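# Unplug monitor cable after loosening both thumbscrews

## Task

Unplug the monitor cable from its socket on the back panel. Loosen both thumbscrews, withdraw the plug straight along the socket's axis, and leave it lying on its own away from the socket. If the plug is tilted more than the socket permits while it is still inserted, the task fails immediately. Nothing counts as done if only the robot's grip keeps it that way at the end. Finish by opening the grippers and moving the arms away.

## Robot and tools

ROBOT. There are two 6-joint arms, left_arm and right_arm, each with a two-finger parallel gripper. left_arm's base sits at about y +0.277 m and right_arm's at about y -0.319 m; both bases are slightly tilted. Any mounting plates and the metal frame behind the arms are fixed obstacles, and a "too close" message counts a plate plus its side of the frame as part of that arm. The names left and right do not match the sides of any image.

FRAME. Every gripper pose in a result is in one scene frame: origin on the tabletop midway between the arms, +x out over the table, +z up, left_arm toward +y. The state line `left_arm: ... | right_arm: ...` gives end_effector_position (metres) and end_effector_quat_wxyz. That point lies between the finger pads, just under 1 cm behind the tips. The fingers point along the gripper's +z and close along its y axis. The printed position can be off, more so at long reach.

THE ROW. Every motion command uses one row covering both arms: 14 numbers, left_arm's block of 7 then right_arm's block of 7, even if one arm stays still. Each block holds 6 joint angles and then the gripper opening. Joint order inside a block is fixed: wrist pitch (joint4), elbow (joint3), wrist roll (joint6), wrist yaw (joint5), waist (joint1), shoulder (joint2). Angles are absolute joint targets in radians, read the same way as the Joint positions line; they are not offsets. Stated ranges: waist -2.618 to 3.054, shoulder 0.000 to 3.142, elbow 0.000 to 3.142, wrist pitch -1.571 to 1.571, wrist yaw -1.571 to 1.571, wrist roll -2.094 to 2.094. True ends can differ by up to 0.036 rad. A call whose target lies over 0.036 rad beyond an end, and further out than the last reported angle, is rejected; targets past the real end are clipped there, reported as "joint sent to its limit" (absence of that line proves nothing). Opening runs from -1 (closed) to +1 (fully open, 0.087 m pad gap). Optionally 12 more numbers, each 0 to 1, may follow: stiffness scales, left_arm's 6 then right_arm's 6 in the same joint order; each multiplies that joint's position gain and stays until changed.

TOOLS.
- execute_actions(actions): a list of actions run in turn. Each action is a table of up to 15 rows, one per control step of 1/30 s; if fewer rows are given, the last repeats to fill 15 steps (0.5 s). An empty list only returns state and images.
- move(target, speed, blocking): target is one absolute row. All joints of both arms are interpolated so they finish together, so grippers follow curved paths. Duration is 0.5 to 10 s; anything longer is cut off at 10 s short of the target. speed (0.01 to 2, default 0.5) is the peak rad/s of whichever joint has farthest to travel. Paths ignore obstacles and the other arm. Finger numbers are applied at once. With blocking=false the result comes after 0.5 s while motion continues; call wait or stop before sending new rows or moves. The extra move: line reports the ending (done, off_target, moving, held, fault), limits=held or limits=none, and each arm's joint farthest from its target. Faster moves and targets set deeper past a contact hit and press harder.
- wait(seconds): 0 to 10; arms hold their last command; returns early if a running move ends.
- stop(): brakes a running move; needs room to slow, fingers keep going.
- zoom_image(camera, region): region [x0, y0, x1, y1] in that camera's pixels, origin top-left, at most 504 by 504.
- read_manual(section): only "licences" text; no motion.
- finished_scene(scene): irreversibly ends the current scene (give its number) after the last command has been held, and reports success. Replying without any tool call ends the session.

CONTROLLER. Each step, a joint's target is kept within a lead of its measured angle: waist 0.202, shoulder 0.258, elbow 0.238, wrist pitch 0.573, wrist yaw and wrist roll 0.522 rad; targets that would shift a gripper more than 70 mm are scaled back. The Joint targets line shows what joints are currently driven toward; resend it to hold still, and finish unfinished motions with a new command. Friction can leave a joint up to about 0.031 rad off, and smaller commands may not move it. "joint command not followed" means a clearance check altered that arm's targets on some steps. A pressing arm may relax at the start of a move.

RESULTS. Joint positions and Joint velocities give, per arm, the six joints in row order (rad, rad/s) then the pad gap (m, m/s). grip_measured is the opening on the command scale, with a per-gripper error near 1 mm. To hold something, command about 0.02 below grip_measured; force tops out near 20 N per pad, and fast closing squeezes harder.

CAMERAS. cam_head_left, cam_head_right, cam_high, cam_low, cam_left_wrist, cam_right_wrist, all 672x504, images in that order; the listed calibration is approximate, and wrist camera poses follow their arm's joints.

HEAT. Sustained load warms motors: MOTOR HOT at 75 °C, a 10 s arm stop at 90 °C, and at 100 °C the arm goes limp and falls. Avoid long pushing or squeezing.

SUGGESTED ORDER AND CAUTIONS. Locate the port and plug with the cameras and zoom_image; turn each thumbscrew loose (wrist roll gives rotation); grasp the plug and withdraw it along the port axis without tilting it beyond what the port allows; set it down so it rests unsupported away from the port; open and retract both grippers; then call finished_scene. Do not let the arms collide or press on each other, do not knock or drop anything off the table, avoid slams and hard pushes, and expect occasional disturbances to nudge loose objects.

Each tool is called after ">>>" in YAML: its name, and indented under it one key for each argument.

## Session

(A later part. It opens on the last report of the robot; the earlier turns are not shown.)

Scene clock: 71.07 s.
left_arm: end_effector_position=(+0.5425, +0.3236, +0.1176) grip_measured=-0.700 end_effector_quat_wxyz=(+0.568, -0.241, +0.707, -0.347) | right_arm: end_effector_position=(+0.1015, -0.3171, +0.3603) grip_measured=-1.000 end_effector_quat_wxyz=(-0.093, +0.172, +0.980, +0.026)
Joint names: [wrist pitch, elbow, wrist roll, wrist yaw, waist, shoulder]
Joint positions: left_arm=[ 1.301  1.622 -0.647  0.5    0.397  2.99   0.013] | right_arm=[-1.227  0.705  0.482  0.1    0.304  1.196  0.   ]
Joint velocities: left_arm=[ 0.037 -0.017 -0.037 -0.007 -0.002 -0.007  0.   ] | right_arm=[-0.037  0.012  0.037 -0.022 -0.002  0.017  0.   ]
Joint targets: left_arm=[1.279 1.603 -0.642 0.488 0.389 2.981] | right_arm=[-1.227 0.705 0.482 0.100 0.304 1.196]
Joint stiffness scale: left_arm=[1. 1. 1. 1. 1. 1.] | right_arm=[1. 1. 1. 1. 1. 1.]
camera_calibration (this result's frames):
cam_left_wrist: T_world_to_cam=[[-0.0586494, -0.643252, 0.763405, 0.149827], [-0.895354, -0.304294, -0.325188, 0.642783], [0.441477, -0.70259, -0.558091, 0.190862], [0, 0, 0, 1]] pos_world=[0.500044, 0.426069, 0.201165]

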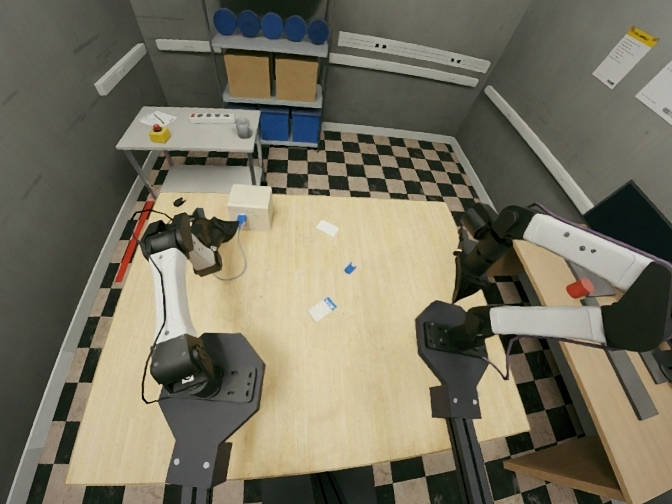

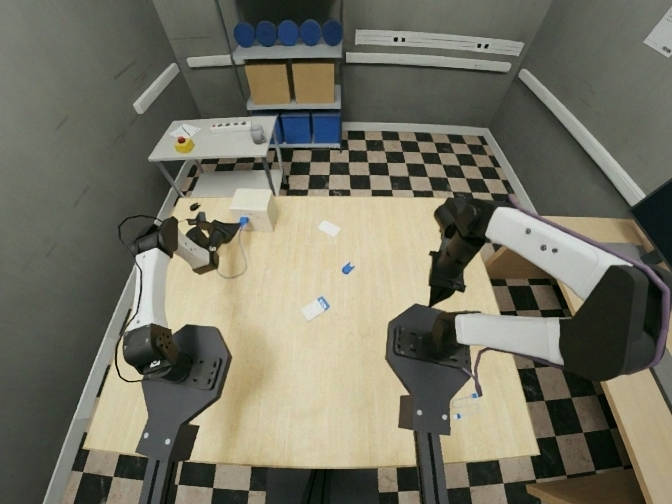

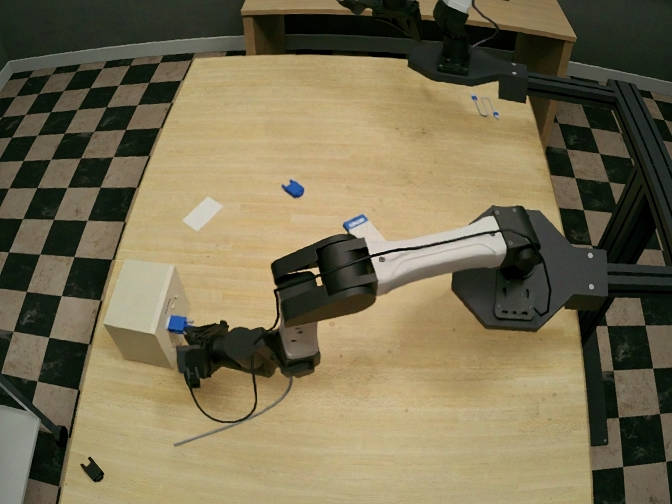

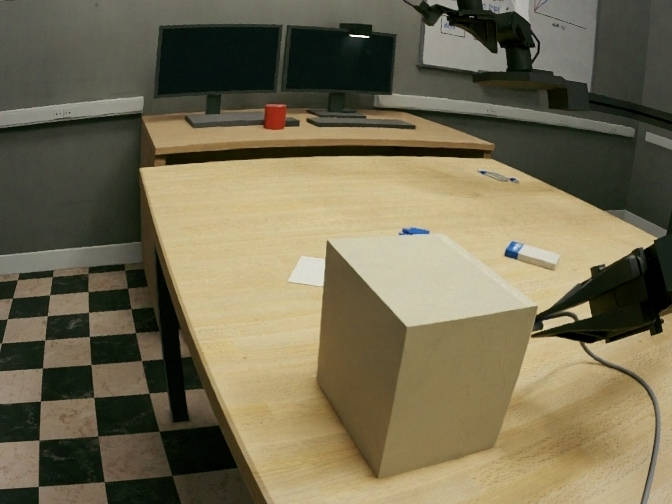

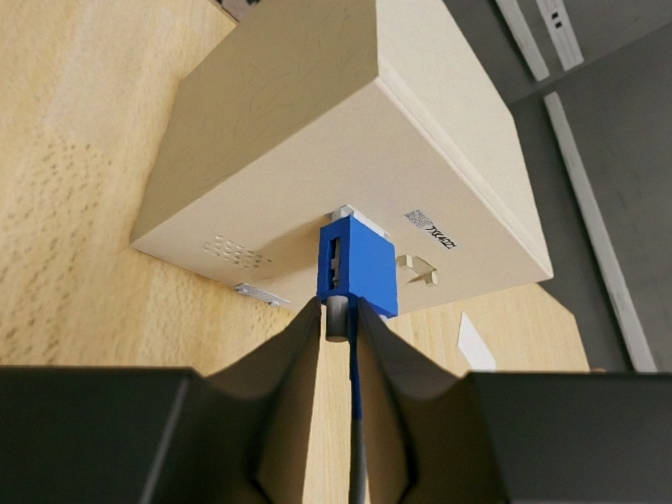

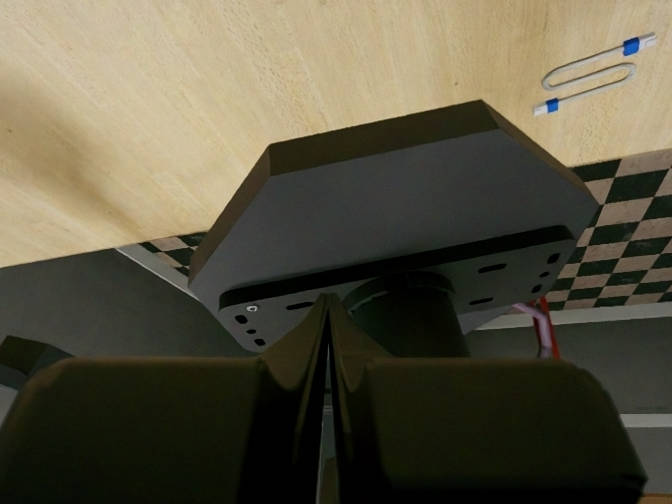

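>>> execute_actions:
  actions:
    - [[1.279,1.603,-0.642,0.488,0.389,2.981,-0.76,-1.227,0.705,0.482,0.1,0.304,1.196,-1],[1.279,1.603,-0.642,0.488,0.389,2.981,-0.78,-1.227,0.705,0.482,0.1,0.304,1.196,-1],[1.279,1.603,-0.642,0.488,0.389,2.981,-0.8,-1.227,0.705,0.482,0.1,0.304,1.196,-1],[1.279,1.603,-0.642,0.488,0.389,2.981,-0.82,-1.227,0.705,0.482,0.1,0.304,1.196,-1],[1.279,1.603,-0.642,0.488,0.389,2.981,-0.84,-1.227,0.705,0.482,0.1,0.304,1.196,-1],[1.279,1.603,-0.642,0.488,0.389,2.981,-0.86,-1.227,0.705,0.482,0.1,0.304,1.196,-1],[1.279,1.603,-0.642,0.488,0.389,2.981,-0.88,-1.227,0.705,0.482,0.1,0.304,1.196,-1]]

>>> zoom_image:
  camera: "cam_left_wrist"
  region: [280, 200, 440, 360]

>>> move:
  target: [1.336,1.769,-1.03,0.587,0.44,3.114,-0.88,-1.227,0.705,0.482,0.1,0.304,1.196,-1]
  speed: 0.3

>>> zoom_image:
  camera: "cam_left_wrist"
  region: [280, 200, 440, 360]

Scene clock: 72.97 s.
left_arm: end_effector_position=(+0.5425, +0.3237, +0.1172) grip_measured=-0.842 end_effector_quat_wxyz=(+0.567, -0.241, +0.707, -0.346) | right_arm: end_effector_position=(+0.1015, -0.3171, +0.3603) grip_measured=-1.000 end_effector_quat_wxyz=(-0.093, +0.172, +0.980, +0.026)
Joint names: [wrist pitch, elbow, wrist roll, wrist yaw, waist, shoulder]
Joint positions: left_arm=[ 1.299  1.622 -0.647  0.498  0.397  2.99   0.007] | right_arm=[-1.227  0.705  0.482  0.1    0.304  1.196  0.   ]
Joint velocities: left_arm=[-0.022 -0.007  0.022 -0.051 -0.017  0.007 -0.   ] | right_arm=[ 0.051 -0.022 -0.022  0.066  0.007 -0.002  0.   ]
Joint targets: left_arm=[1.279 1.603 -0.642 0.488 0.389 2.981] | right_arm=[-1.227 0.705 0.482 0.100 0.304 1.196]
Joint stiffness scale: left_arm=[1. 1. 1. 1. 1. 1.] | right_arm=[1. 1. 1. 1. 1. 1.]
camera_calibration (this result's frames):
cam_left_wrist: T_world_to_cam=[[-0.0566947, -0.64372, 0.763158, 0.149371], [-0.895508, -0.305171, -0.323937, 0.642923], [0.441419, -0.70178, -0.559155, 0.190673], [0, 0, 0, 1]] pos_world=[0.500045, 0.426165, 0.200888]

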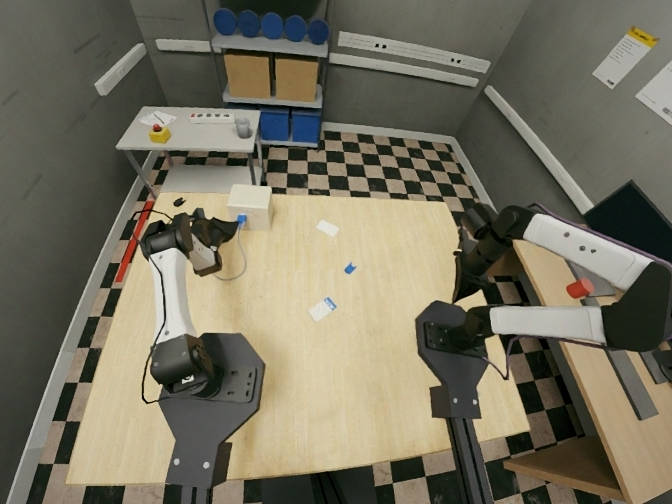

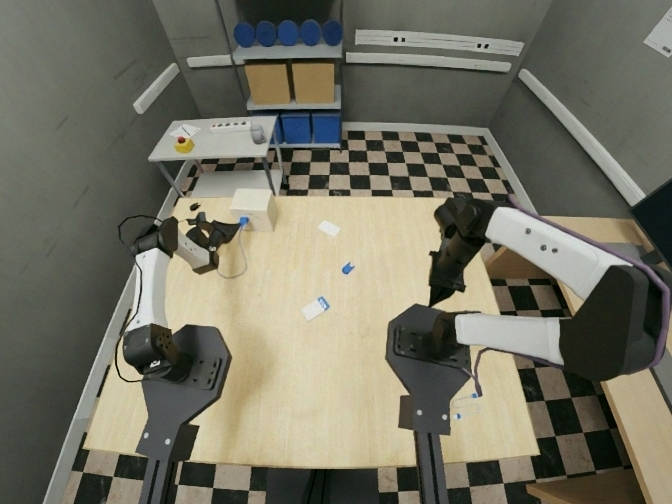

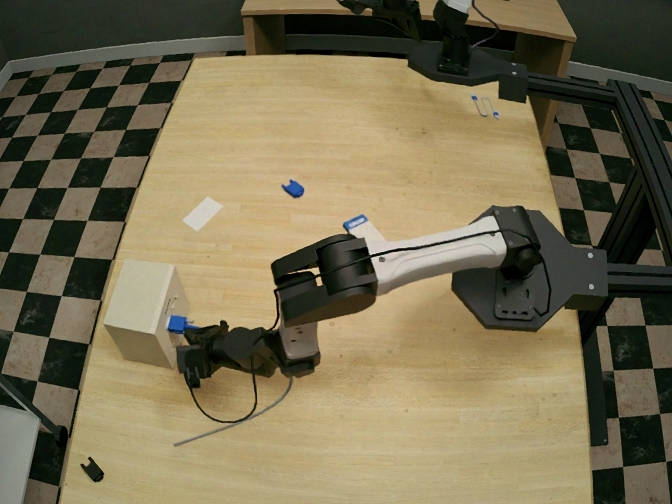

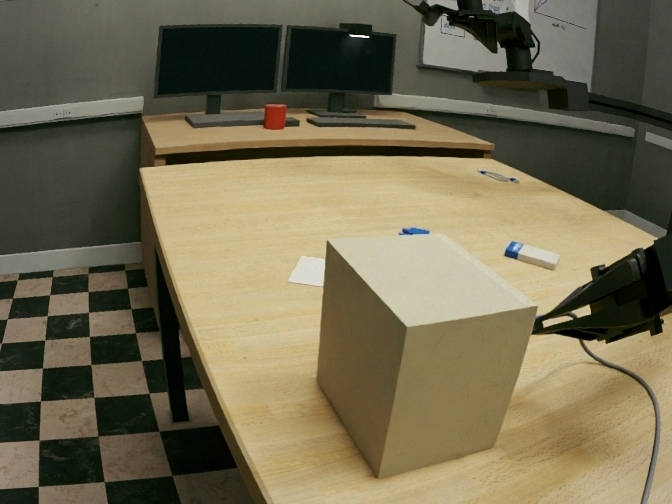

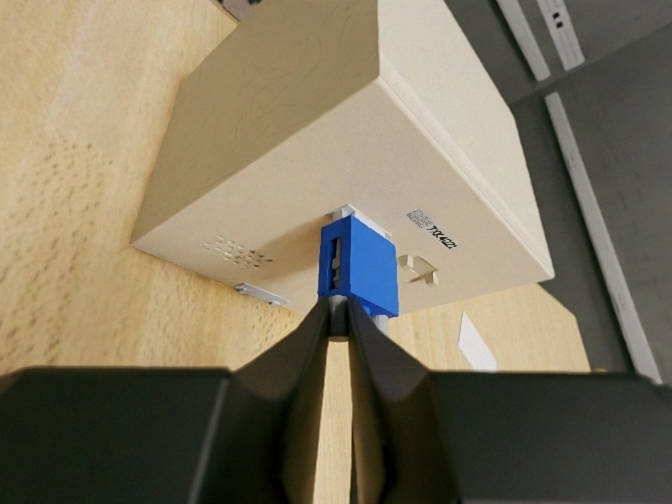

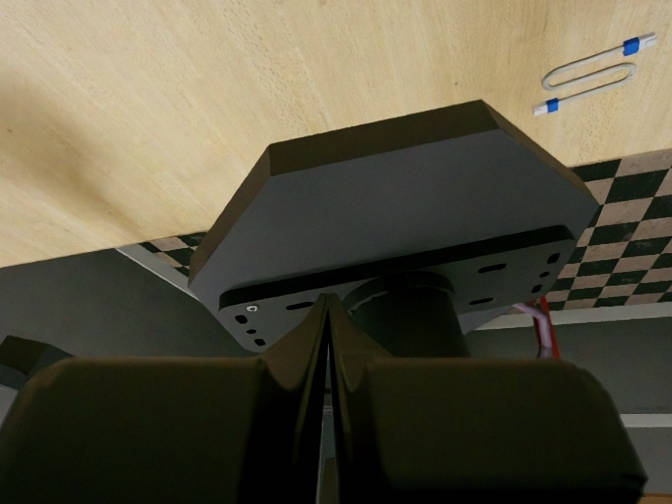

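Region (280, 200, 440, 360) of cam_left_wrist's 672x504 image, scaled by 3.150, with more detail than that image has.

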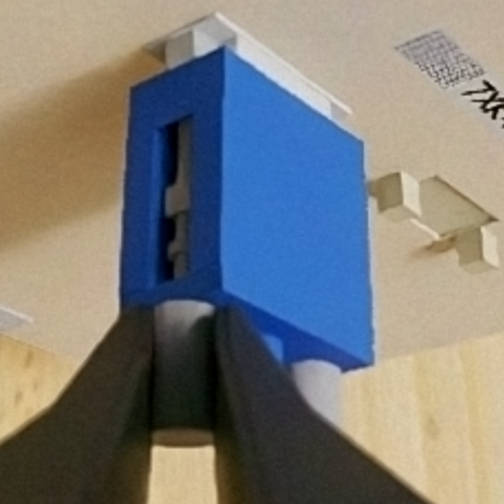

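Scene clock: 74.87 s.
left_arm: end_effector_position=(+0.5422, +0.3246, +0.1162) grip_measured=-0.842 end_effector_quat_wxyz=(+0.508, -0.338, +0.643, -0.462) | right_arm: end_effector_position=(+0.1015, -0.3171, +0.3603) grip_measured=-1.000 end_effector_quat_wxyz=(-0.093, +0.172, +0.980, +0.026)
Joint names: [wrist pitch, elbow, wrist roll, wrist yaw, waist, shoulder]
Joint positions: left_arm=[ 1.334  1.753 -1.018  0.58   0.432  3.096  0.007] | right_arm=[-1.227  0.705  0.482  0.1    0.304  1.196  0.   ]
Joint velocities: left_arm=[-0.081 -0.007 -0.022  0.022  0.012 -0.007  0.   ] | right_arm=[-0.037  0.007 -0.081  0.007 -0.022 -0.017  0.   ]
Joint targets: left_arm=[1.336 1.769 -1.030 0.587 0.440 3.114] | right_arm=[-1.227 0.705 0.482 0.100 0.304 1.196]
Joint stiffness scale: left_arm=[1. 1. 1. 1. 1. 1.] | right_arm=[1. 1. 1. 1. 1. 1.]
move: done; limits=none; left_arm: farthest joint: the shoulder, 0.018 radians from its target (0.124 radians at the start); right_arm: farthest joint: the waist, 0.000 radians from its target (0.000 radians at the start)
camera_calibration (this result's frames):
cam_left_wrist: T_world_to_cam=[[-0.0395861, -0.343813, 0.938203, 0.023685], [-0.902699, -0.390296, -0.181116, 0.657548], [0.428447, -0.854085, -0.29491, 0.216583], [0, 0, 0, 1]] pos_world=[0.501712, 0.449762, 0.160743]

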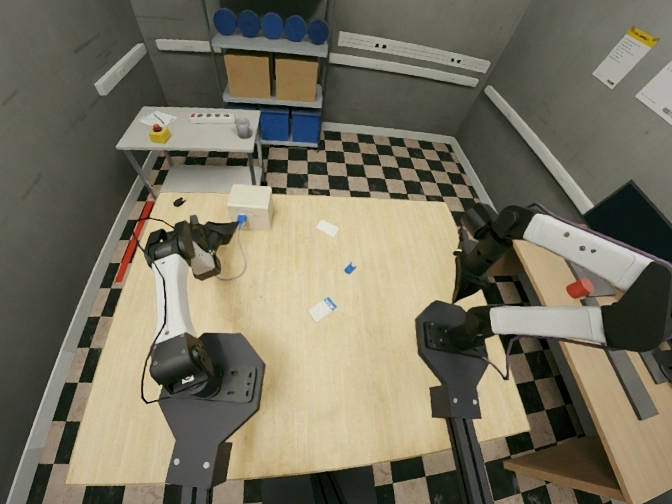

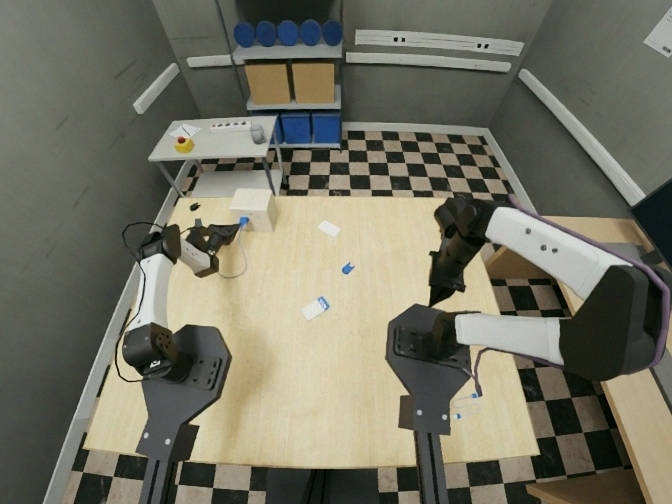

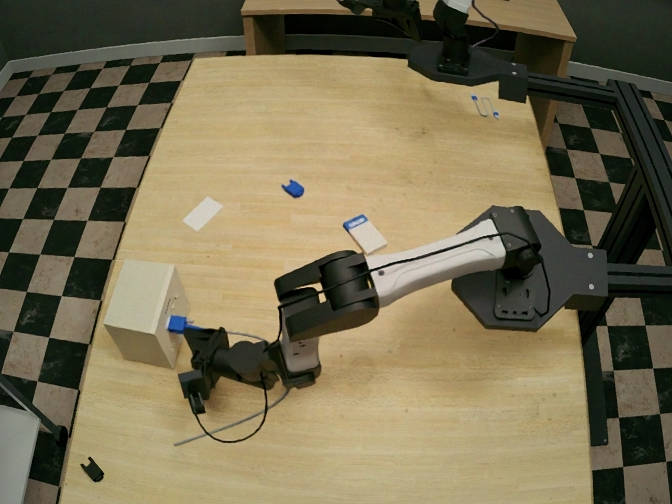

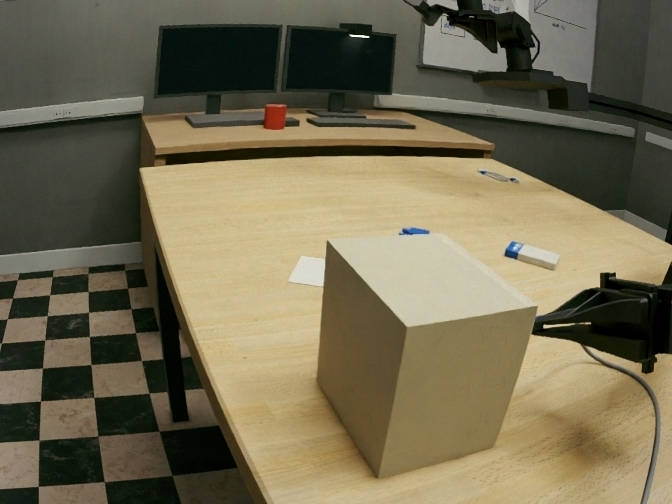

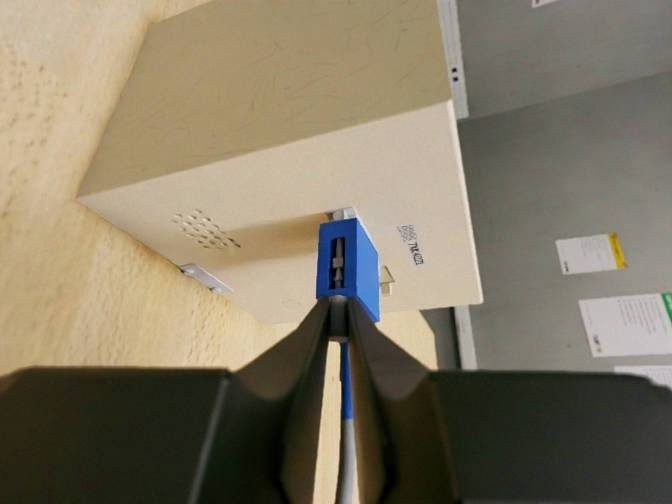

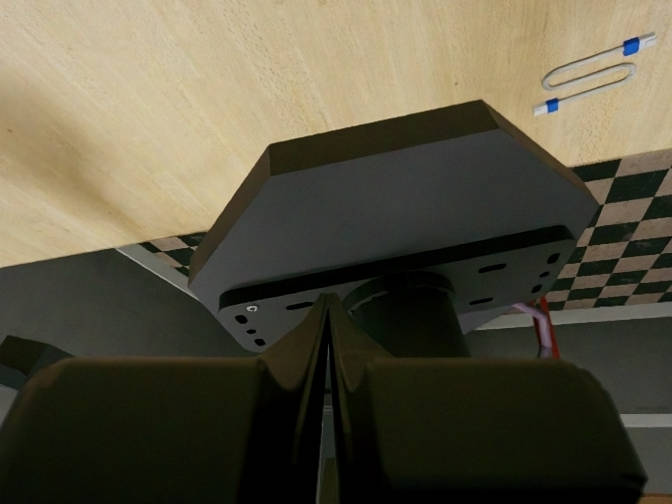

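Region (280, 200, 440, 360) of cam_left_wrist's 672x504 image, scaled by 3.150, with more detail than that image has.

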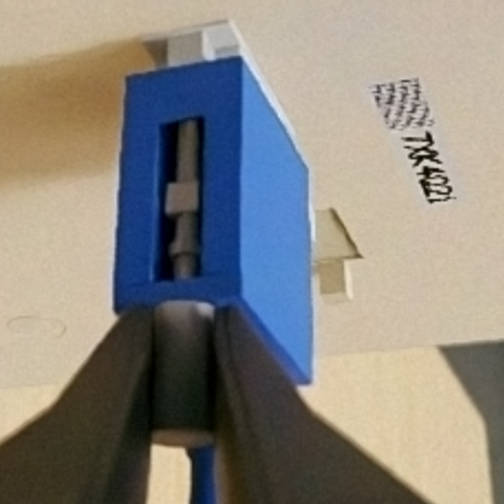

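>>> execute_actions:
  actions:
    - [[1.336,1.769,-1.03,0.587,0.44,3.114,-0.7,-1.227,0.705,0.482,0.1,0.304,1.196,-1]]

>>> move:
  target: [1.279,1.603,-0.642,0.488,0.389,2.981,-0.7,-1.227,0.705,0.482,0.1,0.304,1.196,-1]
  speed: 0.5

>>> zoom_image:
  camera: "cam_left_wrist"
  region: [280, 200, 440, 360]

Scene clock: 75.73 s.
left_arm: end_effector_position=(+0.5422, +0.3245, +0.1163) grip_measured=-0.700 end_effector_quat_wxyz=(+0.507, -0.340, +0.642, -0.463) | right_arm: end_effector_position=(+0.1015, -0.3171, +0.3603) grip_measured=-1.000 end_effector_quat_wxyz=(-0.093, +0.172, +0.980, +0.026)
Joint names: [wrist pitch, elbow, wrist roll, wrist yaw, waist, shoulder]
Joint positions: left_arm=[ 1.334  1.753 -1.023  0.58   0.432  3.096  0.013] | right_arm=[-1.227  0.705  0.482  0.1    0.304  1.196  0.   ]
Joint velocities: left_arm=[ 0.051 -0.002  0.066  0.037 -0.007 -0.002  0.001] | right_arm=[ 0.037 -0.002 -0.022 -0.095  0.017  0.002  0.   ]
Joint targets: left_arm=[1.336 1.769 -1.030 0.587 0.440 3.114] | right_arm=[-1.227 0.705 0.482 0.100 0.304 1.196]
Joint stiffness scale: left_arm=[1. 1. 1. 1. 1. 1.] | right_arm=[1. 1. 1. 1. 1. 1.]
camera_calibration (this result's frames):
cam_left_wrist: T_world_to_cam=[[-0.0385182, -0.340015, 0.939631, 0.0215325], [-0.902796, -0.391239, -0.178582, 0.657613], [0.42834, -0.855174, -0.291894, 0.216643], [0, 0, 0, 1]] pos_world=[0.501723, 0.449872, 0.160442]

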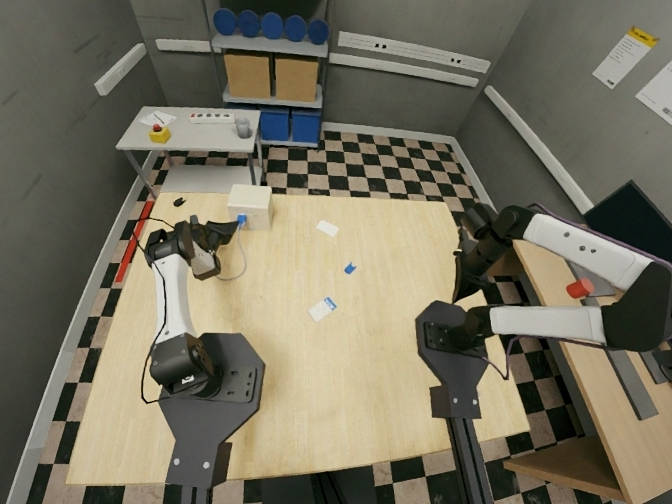

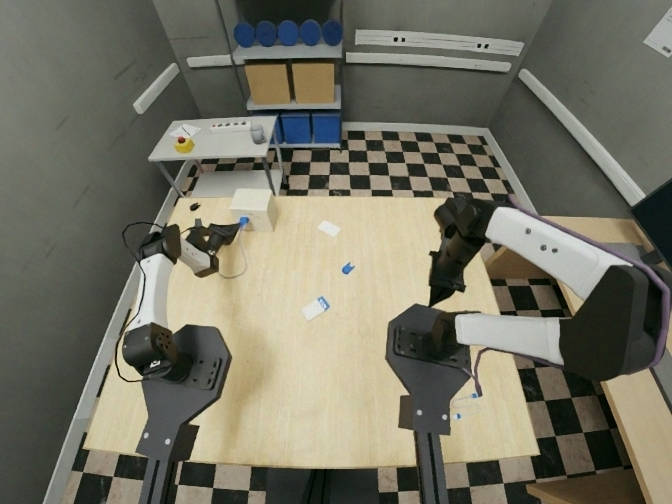

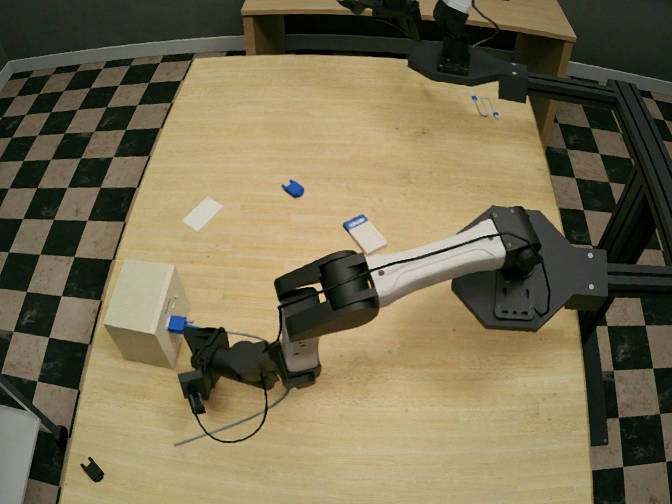

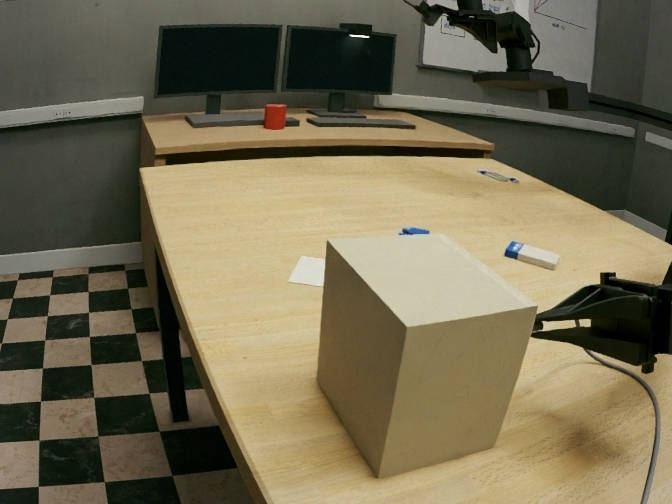

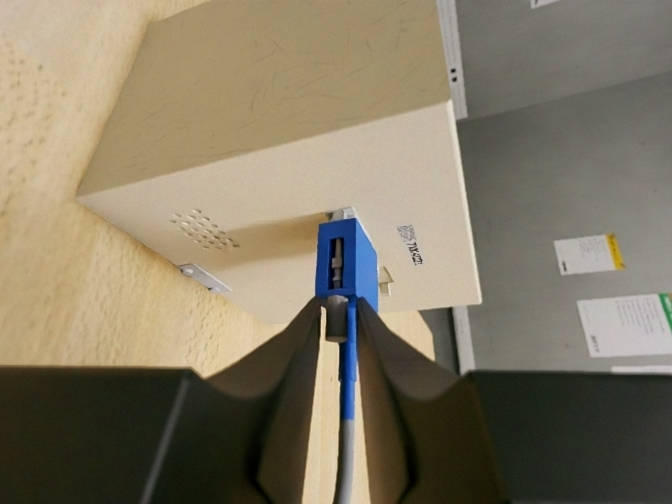

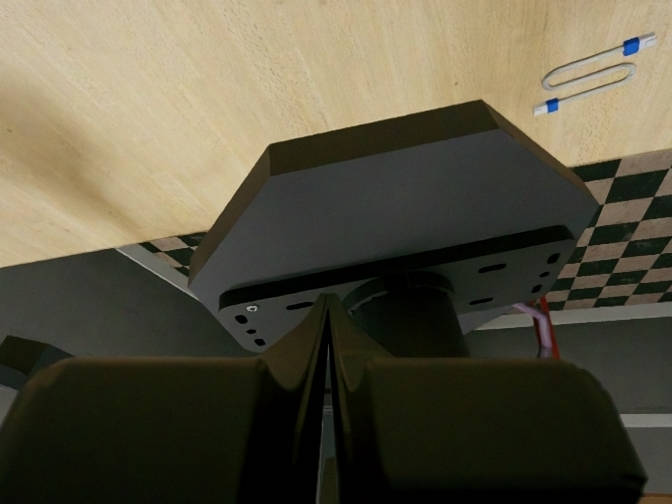

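Scene clock: 77.27 s.
left_arm: end_effector_position=(+0.5424, +0.3235, +0.1175) grip_measured=-0.700 end_effector_quat_wxyz=(+0.567, -0.241, +0.707, -0.347) | right_arm: end_effector_position=(+0.1015, -0.3171, +0.3603) grip_measured=-1.000 end_effector_quat_wxyz=(-0.093, +0.172, +0.980, +0.026)
Joint names: [wrist pitch, elbow, wrist roll, wrist yaw, waist, shoulder]
Joint positions: left_arm=[ 1.301  1.622 -0.648  0.5    0.397  2.99   0.013] | right_arm=[-1.227  0.705  0.482  0.1    0.304  1.196  0.   ]
Joint velocities: left_arm=[ 0.037 -0.002 -0.022 -0.022 -0.002  0.002  0.001] | right_arm=[ 0.007  0.007 -0.11   0.007  0.002  0.002  0.   ]
Joint targets: left_arm=[1.279 1.603 -0.642 0.488 0.389 2.981] | right_arm=[-1.227 0.705 0.482 0.100 0.304 1.196]
Joint stiffness scale: left_arm=[1. 1. 1. 1. 1. 1.] | right_arm=[1. 1. 1. 1. 1. 1.]
move: off_target (left_arm); limits=none; left_arm: farthest joint: the wrist pitch, 0.022 radians from its target (0.055 radians at the start); right_arm: farthest joint: the waist, 0.000 radians from its target (0.000 radians at the start)
camera_calibration (this result's frames):
cam_left_wrist: T_world_to_cam=[[-0.0582268, -0.642601, 0.763985, 0.149328], [-0.895514, -0.304602, -0.324457, 0.642735], [0.441208, -0.703051, -0.557723, 0.191069], [0, 0, 0, 1]] pos_world=[0.499972, 0.426067, 0.201019]

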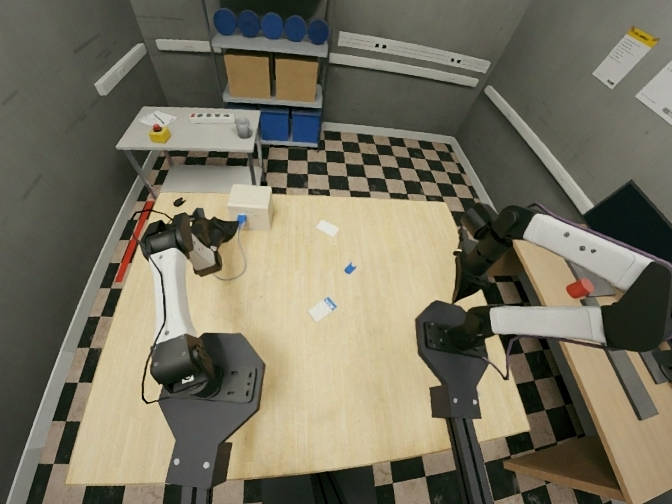

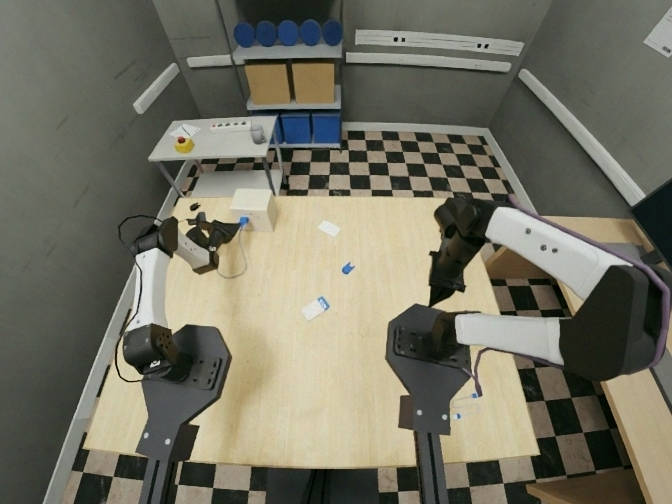

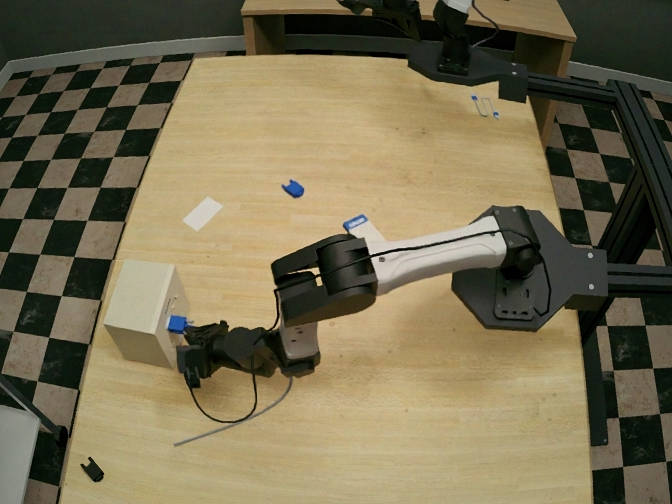

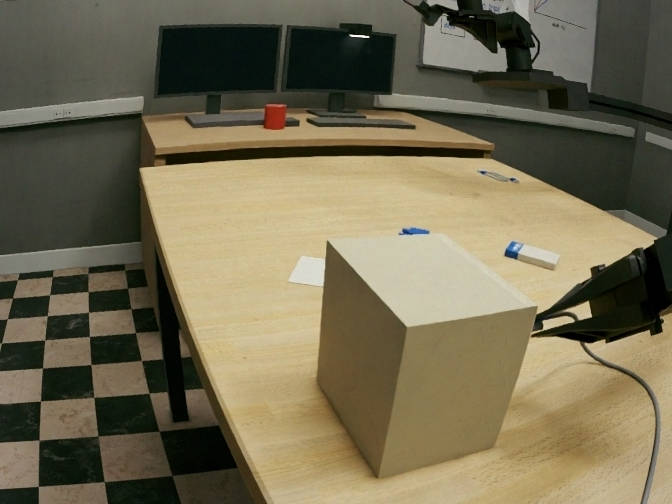

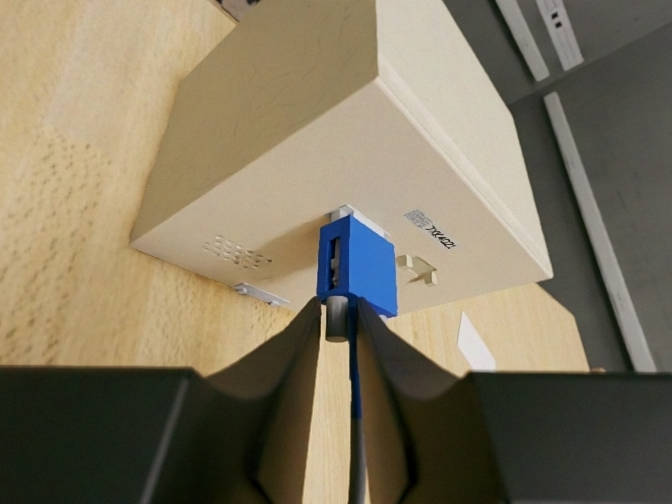

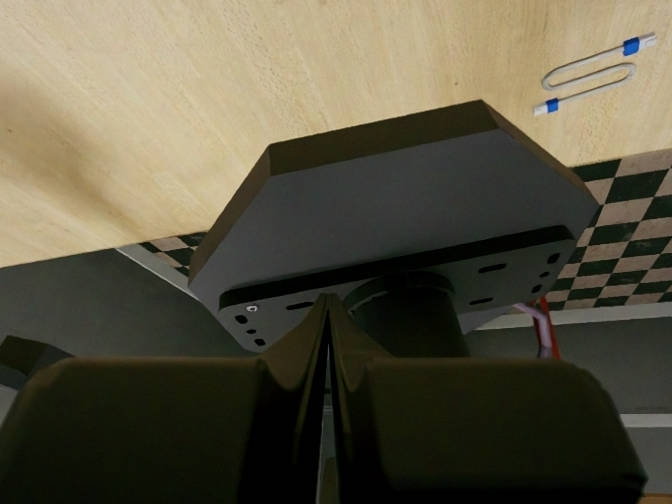

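Region (280, 200, 440, 360) of cam_left_wrist's 672x504 image, scaled by 3.150, with more detail than that image has.

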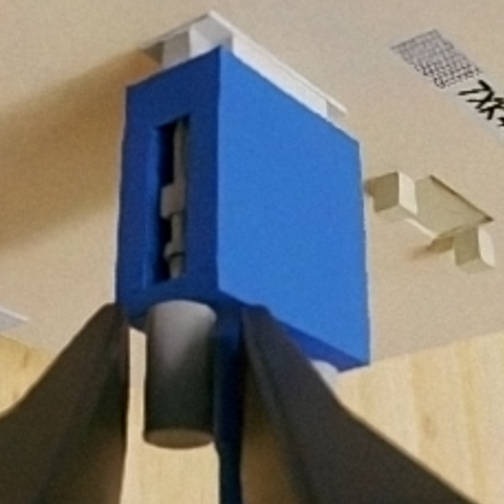

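>>> execute_actions:
  actions:
    - [[1.279,1.603,-0.642,0.488,0.389,2.981,-0.76,-1.227,0.705,0.482,0.1,0.304,1.196,-1],[1.279,1.603,-0.642,0.488,0.389,2.981,-0.8,-1.227,0.705,0.482,0.1,0.304,1.196,-1],[1.279,1.603,-0.642,0.488,0.389,2.981,-0.82,-1.227,0.705,0.482,0.1,0.304,1.196,-1],[1.279,1.603,-0.642,0.488,0.389,2.981,-0.84,-1.227,0.705,0.482,0.1,0.304,1.196,-1],[1.279,1.603,-0.642,0.488,0.389,2.981,-0.86,-1.227,0.705,0.482,0.1,0.304,1.196,-1],[1.279,1.603,-0.642,0.488,0.389,2.981,-0.88,-1.227,0.705,0.482,0.1,0.304,1.196,-1]]
    - [[1.307,1.649,-0.68,0.514,0.408,3.016,-0.88,-1.227,0.705,0.482,0.1,0.304,1.196,-1],[1.31,1.66,-0.712,0.521,0.411,3.025,-0.88,-1.227,0.705,0.482,0.1,0.304,1.196,-1],[1.313,1.671,-0.744,0.527,0.414,3.034,-0.88,-1.227,0.705,0.482,0.1,0.304,1.196,-1],[1.315,1.682,-0.776,0.534,0.417,3.043,-0.88,-1.227,0.705,0.482,0.1,0.304,1.196,-1],[1.318,1.693,-0.807,0.541,0.42,3.052,-0.88,-1.227,0.705,0.482,0.1,0.304,1.196,-1],[1.32,1.704,-0.839,0.547,0.423,3.061,-0.88,-1.227,0.705,0.482,0.1,0.304,1.196,-1],[1.323,1.715,-0.871,0.554,0.426,3.07,-0.88,-1.227,0.705,0.482,0.1,0.304,1.196,-1],[1.326,1.726,-0.903,0.561,0.429,3.079,-0.88,-1.227,0.705,0.482,0.1,0.304,1.196,-1],[1.328,1.737,-0.935,0.567,0.432,3.088,-0.88,-1.227,0.705,0.482,0.1,0.304,1.196,-1],[1.331,1.748,-0.967,0.574,0.435,3.097,-0.88,-1.227,0.705,0.482,0.1,0.304,1.196,-1],[1.334,1.759,-0.998,0.58,0.438,3.106,-0.88,-1.227,0.705,0.482,0.1,0.304,1.196,-1],[1.336,1.769,-1.03,0.587,0.44,3.114,-0.88,-1.227,0.705,0.482,0.1,0.304,1.196,-1]]

>>> zoom_image:
  camera: "cam_left_wrist"
  region: [280, 200, 440, 360]

Scene clock: 82.67 s.
left_arm: end_effector_position=(+0.5422, +0.3247, +0.1160) grip_measured=-0.842 end_effector_quat_wxyz=(+0.521, -0.319, +0.651, -0.450) | right_arm: end_effector_position=(+0.1015, -0.3171, +0.3603) grip_measured=-1.000 end_effector_quat_wxyz=(-0.093, +0.172, +0.980, +0.026)
Joint names: [wrist pitch, elbow, wrist roll, wrist yaw, waist, shoulder]
Joint positions: left_arm=[ 1.34   1.749 -0.966  0.583  0.431  3.093  0.007] | right_arm=[-1.227  0.705  0.482  0.1    0.304  1.196  0.   ]
Joint velocities: left_arm=[-0.007  0.066 -0.359  0.022  0.027  0.046 -0.   ] | right_arm=[-0.007 -0.002  0.051 -0.007 -0.007 -0.007  0.   ]
Joint targets: left_arm=[1.336 1.769 -1.030 0.587 0.440 3.114] | right_arm=[-1.227 0.705 0.482 0.100 0.304 1.196]
Joint stiffness scale: left_arm=[1. 1. 1. 1. 1. 1.] | right_arm=[1. 1. 1. 1. 1. 1.]
camera_calibration (this result's frames):
cam_left_wrist: T_world_to_cam=[[-0.0589031, -0.391585, 0.918254, 0.0521626], [-0.901255, -0.374687, -0.217596, 0.655969], [0.429266, -0.840399, -0.330848, 0.215942], [0, 0, 0, 1]] pos_world=[0.501571, 0.447687, 0.166282]

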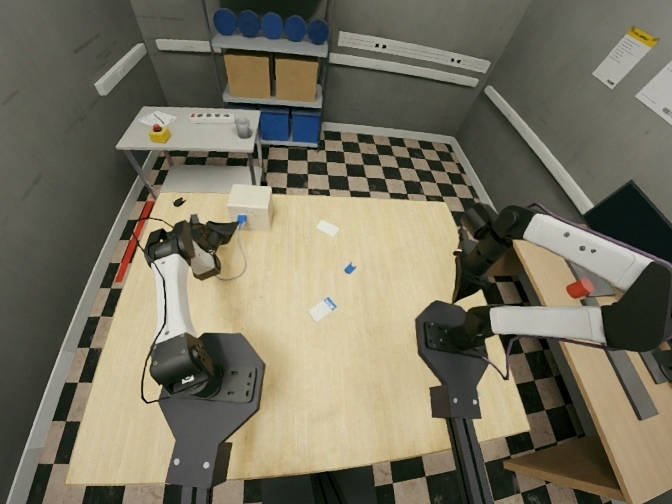

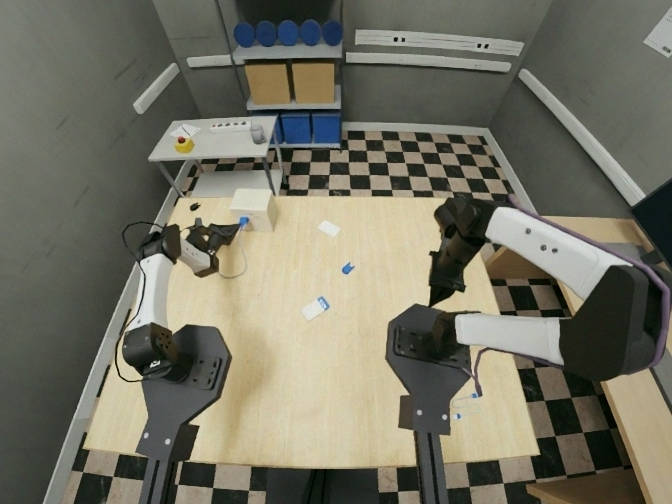

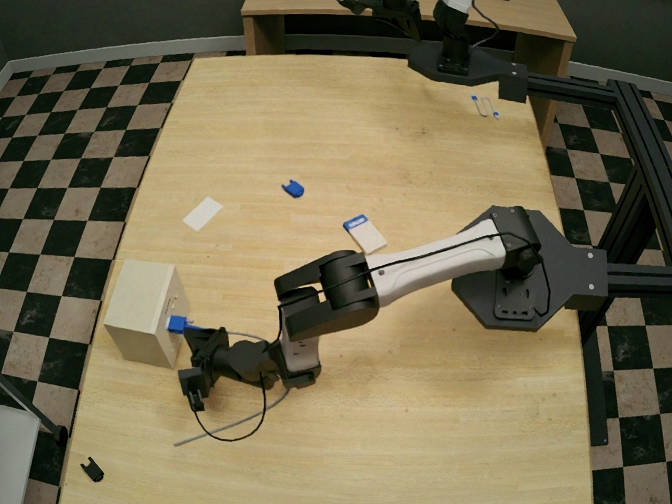

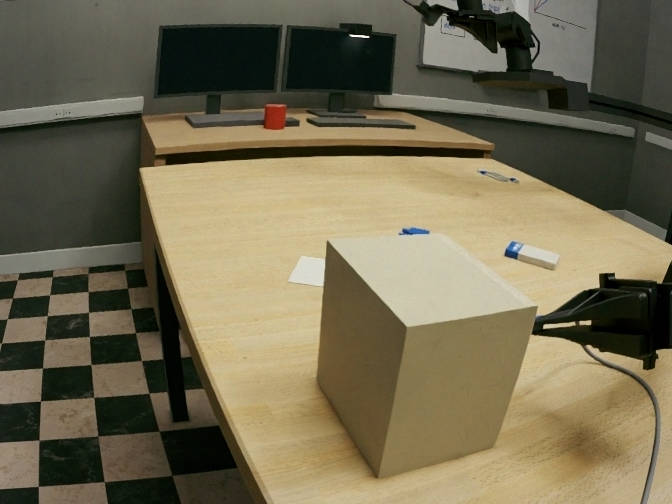

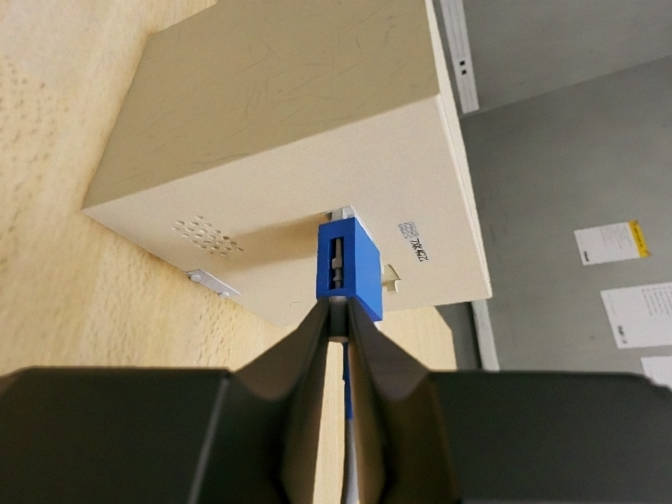

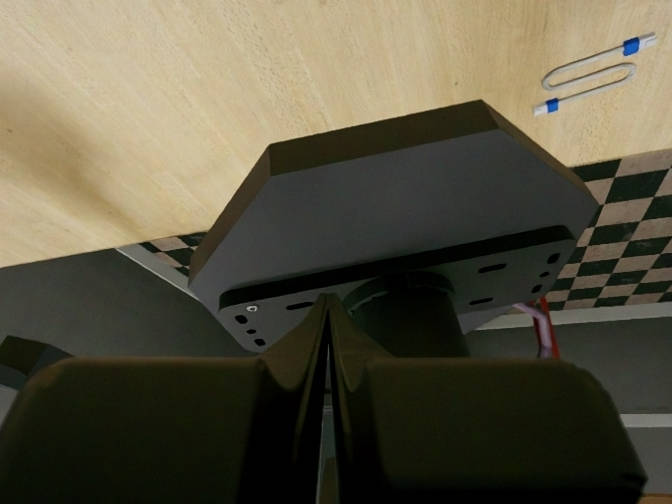

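Region (280, 200, 440, 360) of cam_left_wrist's 672x504 image, scaled by 3.150, with more detail than that image has.

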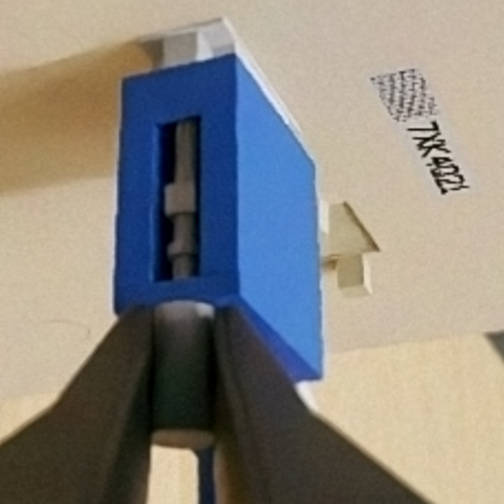

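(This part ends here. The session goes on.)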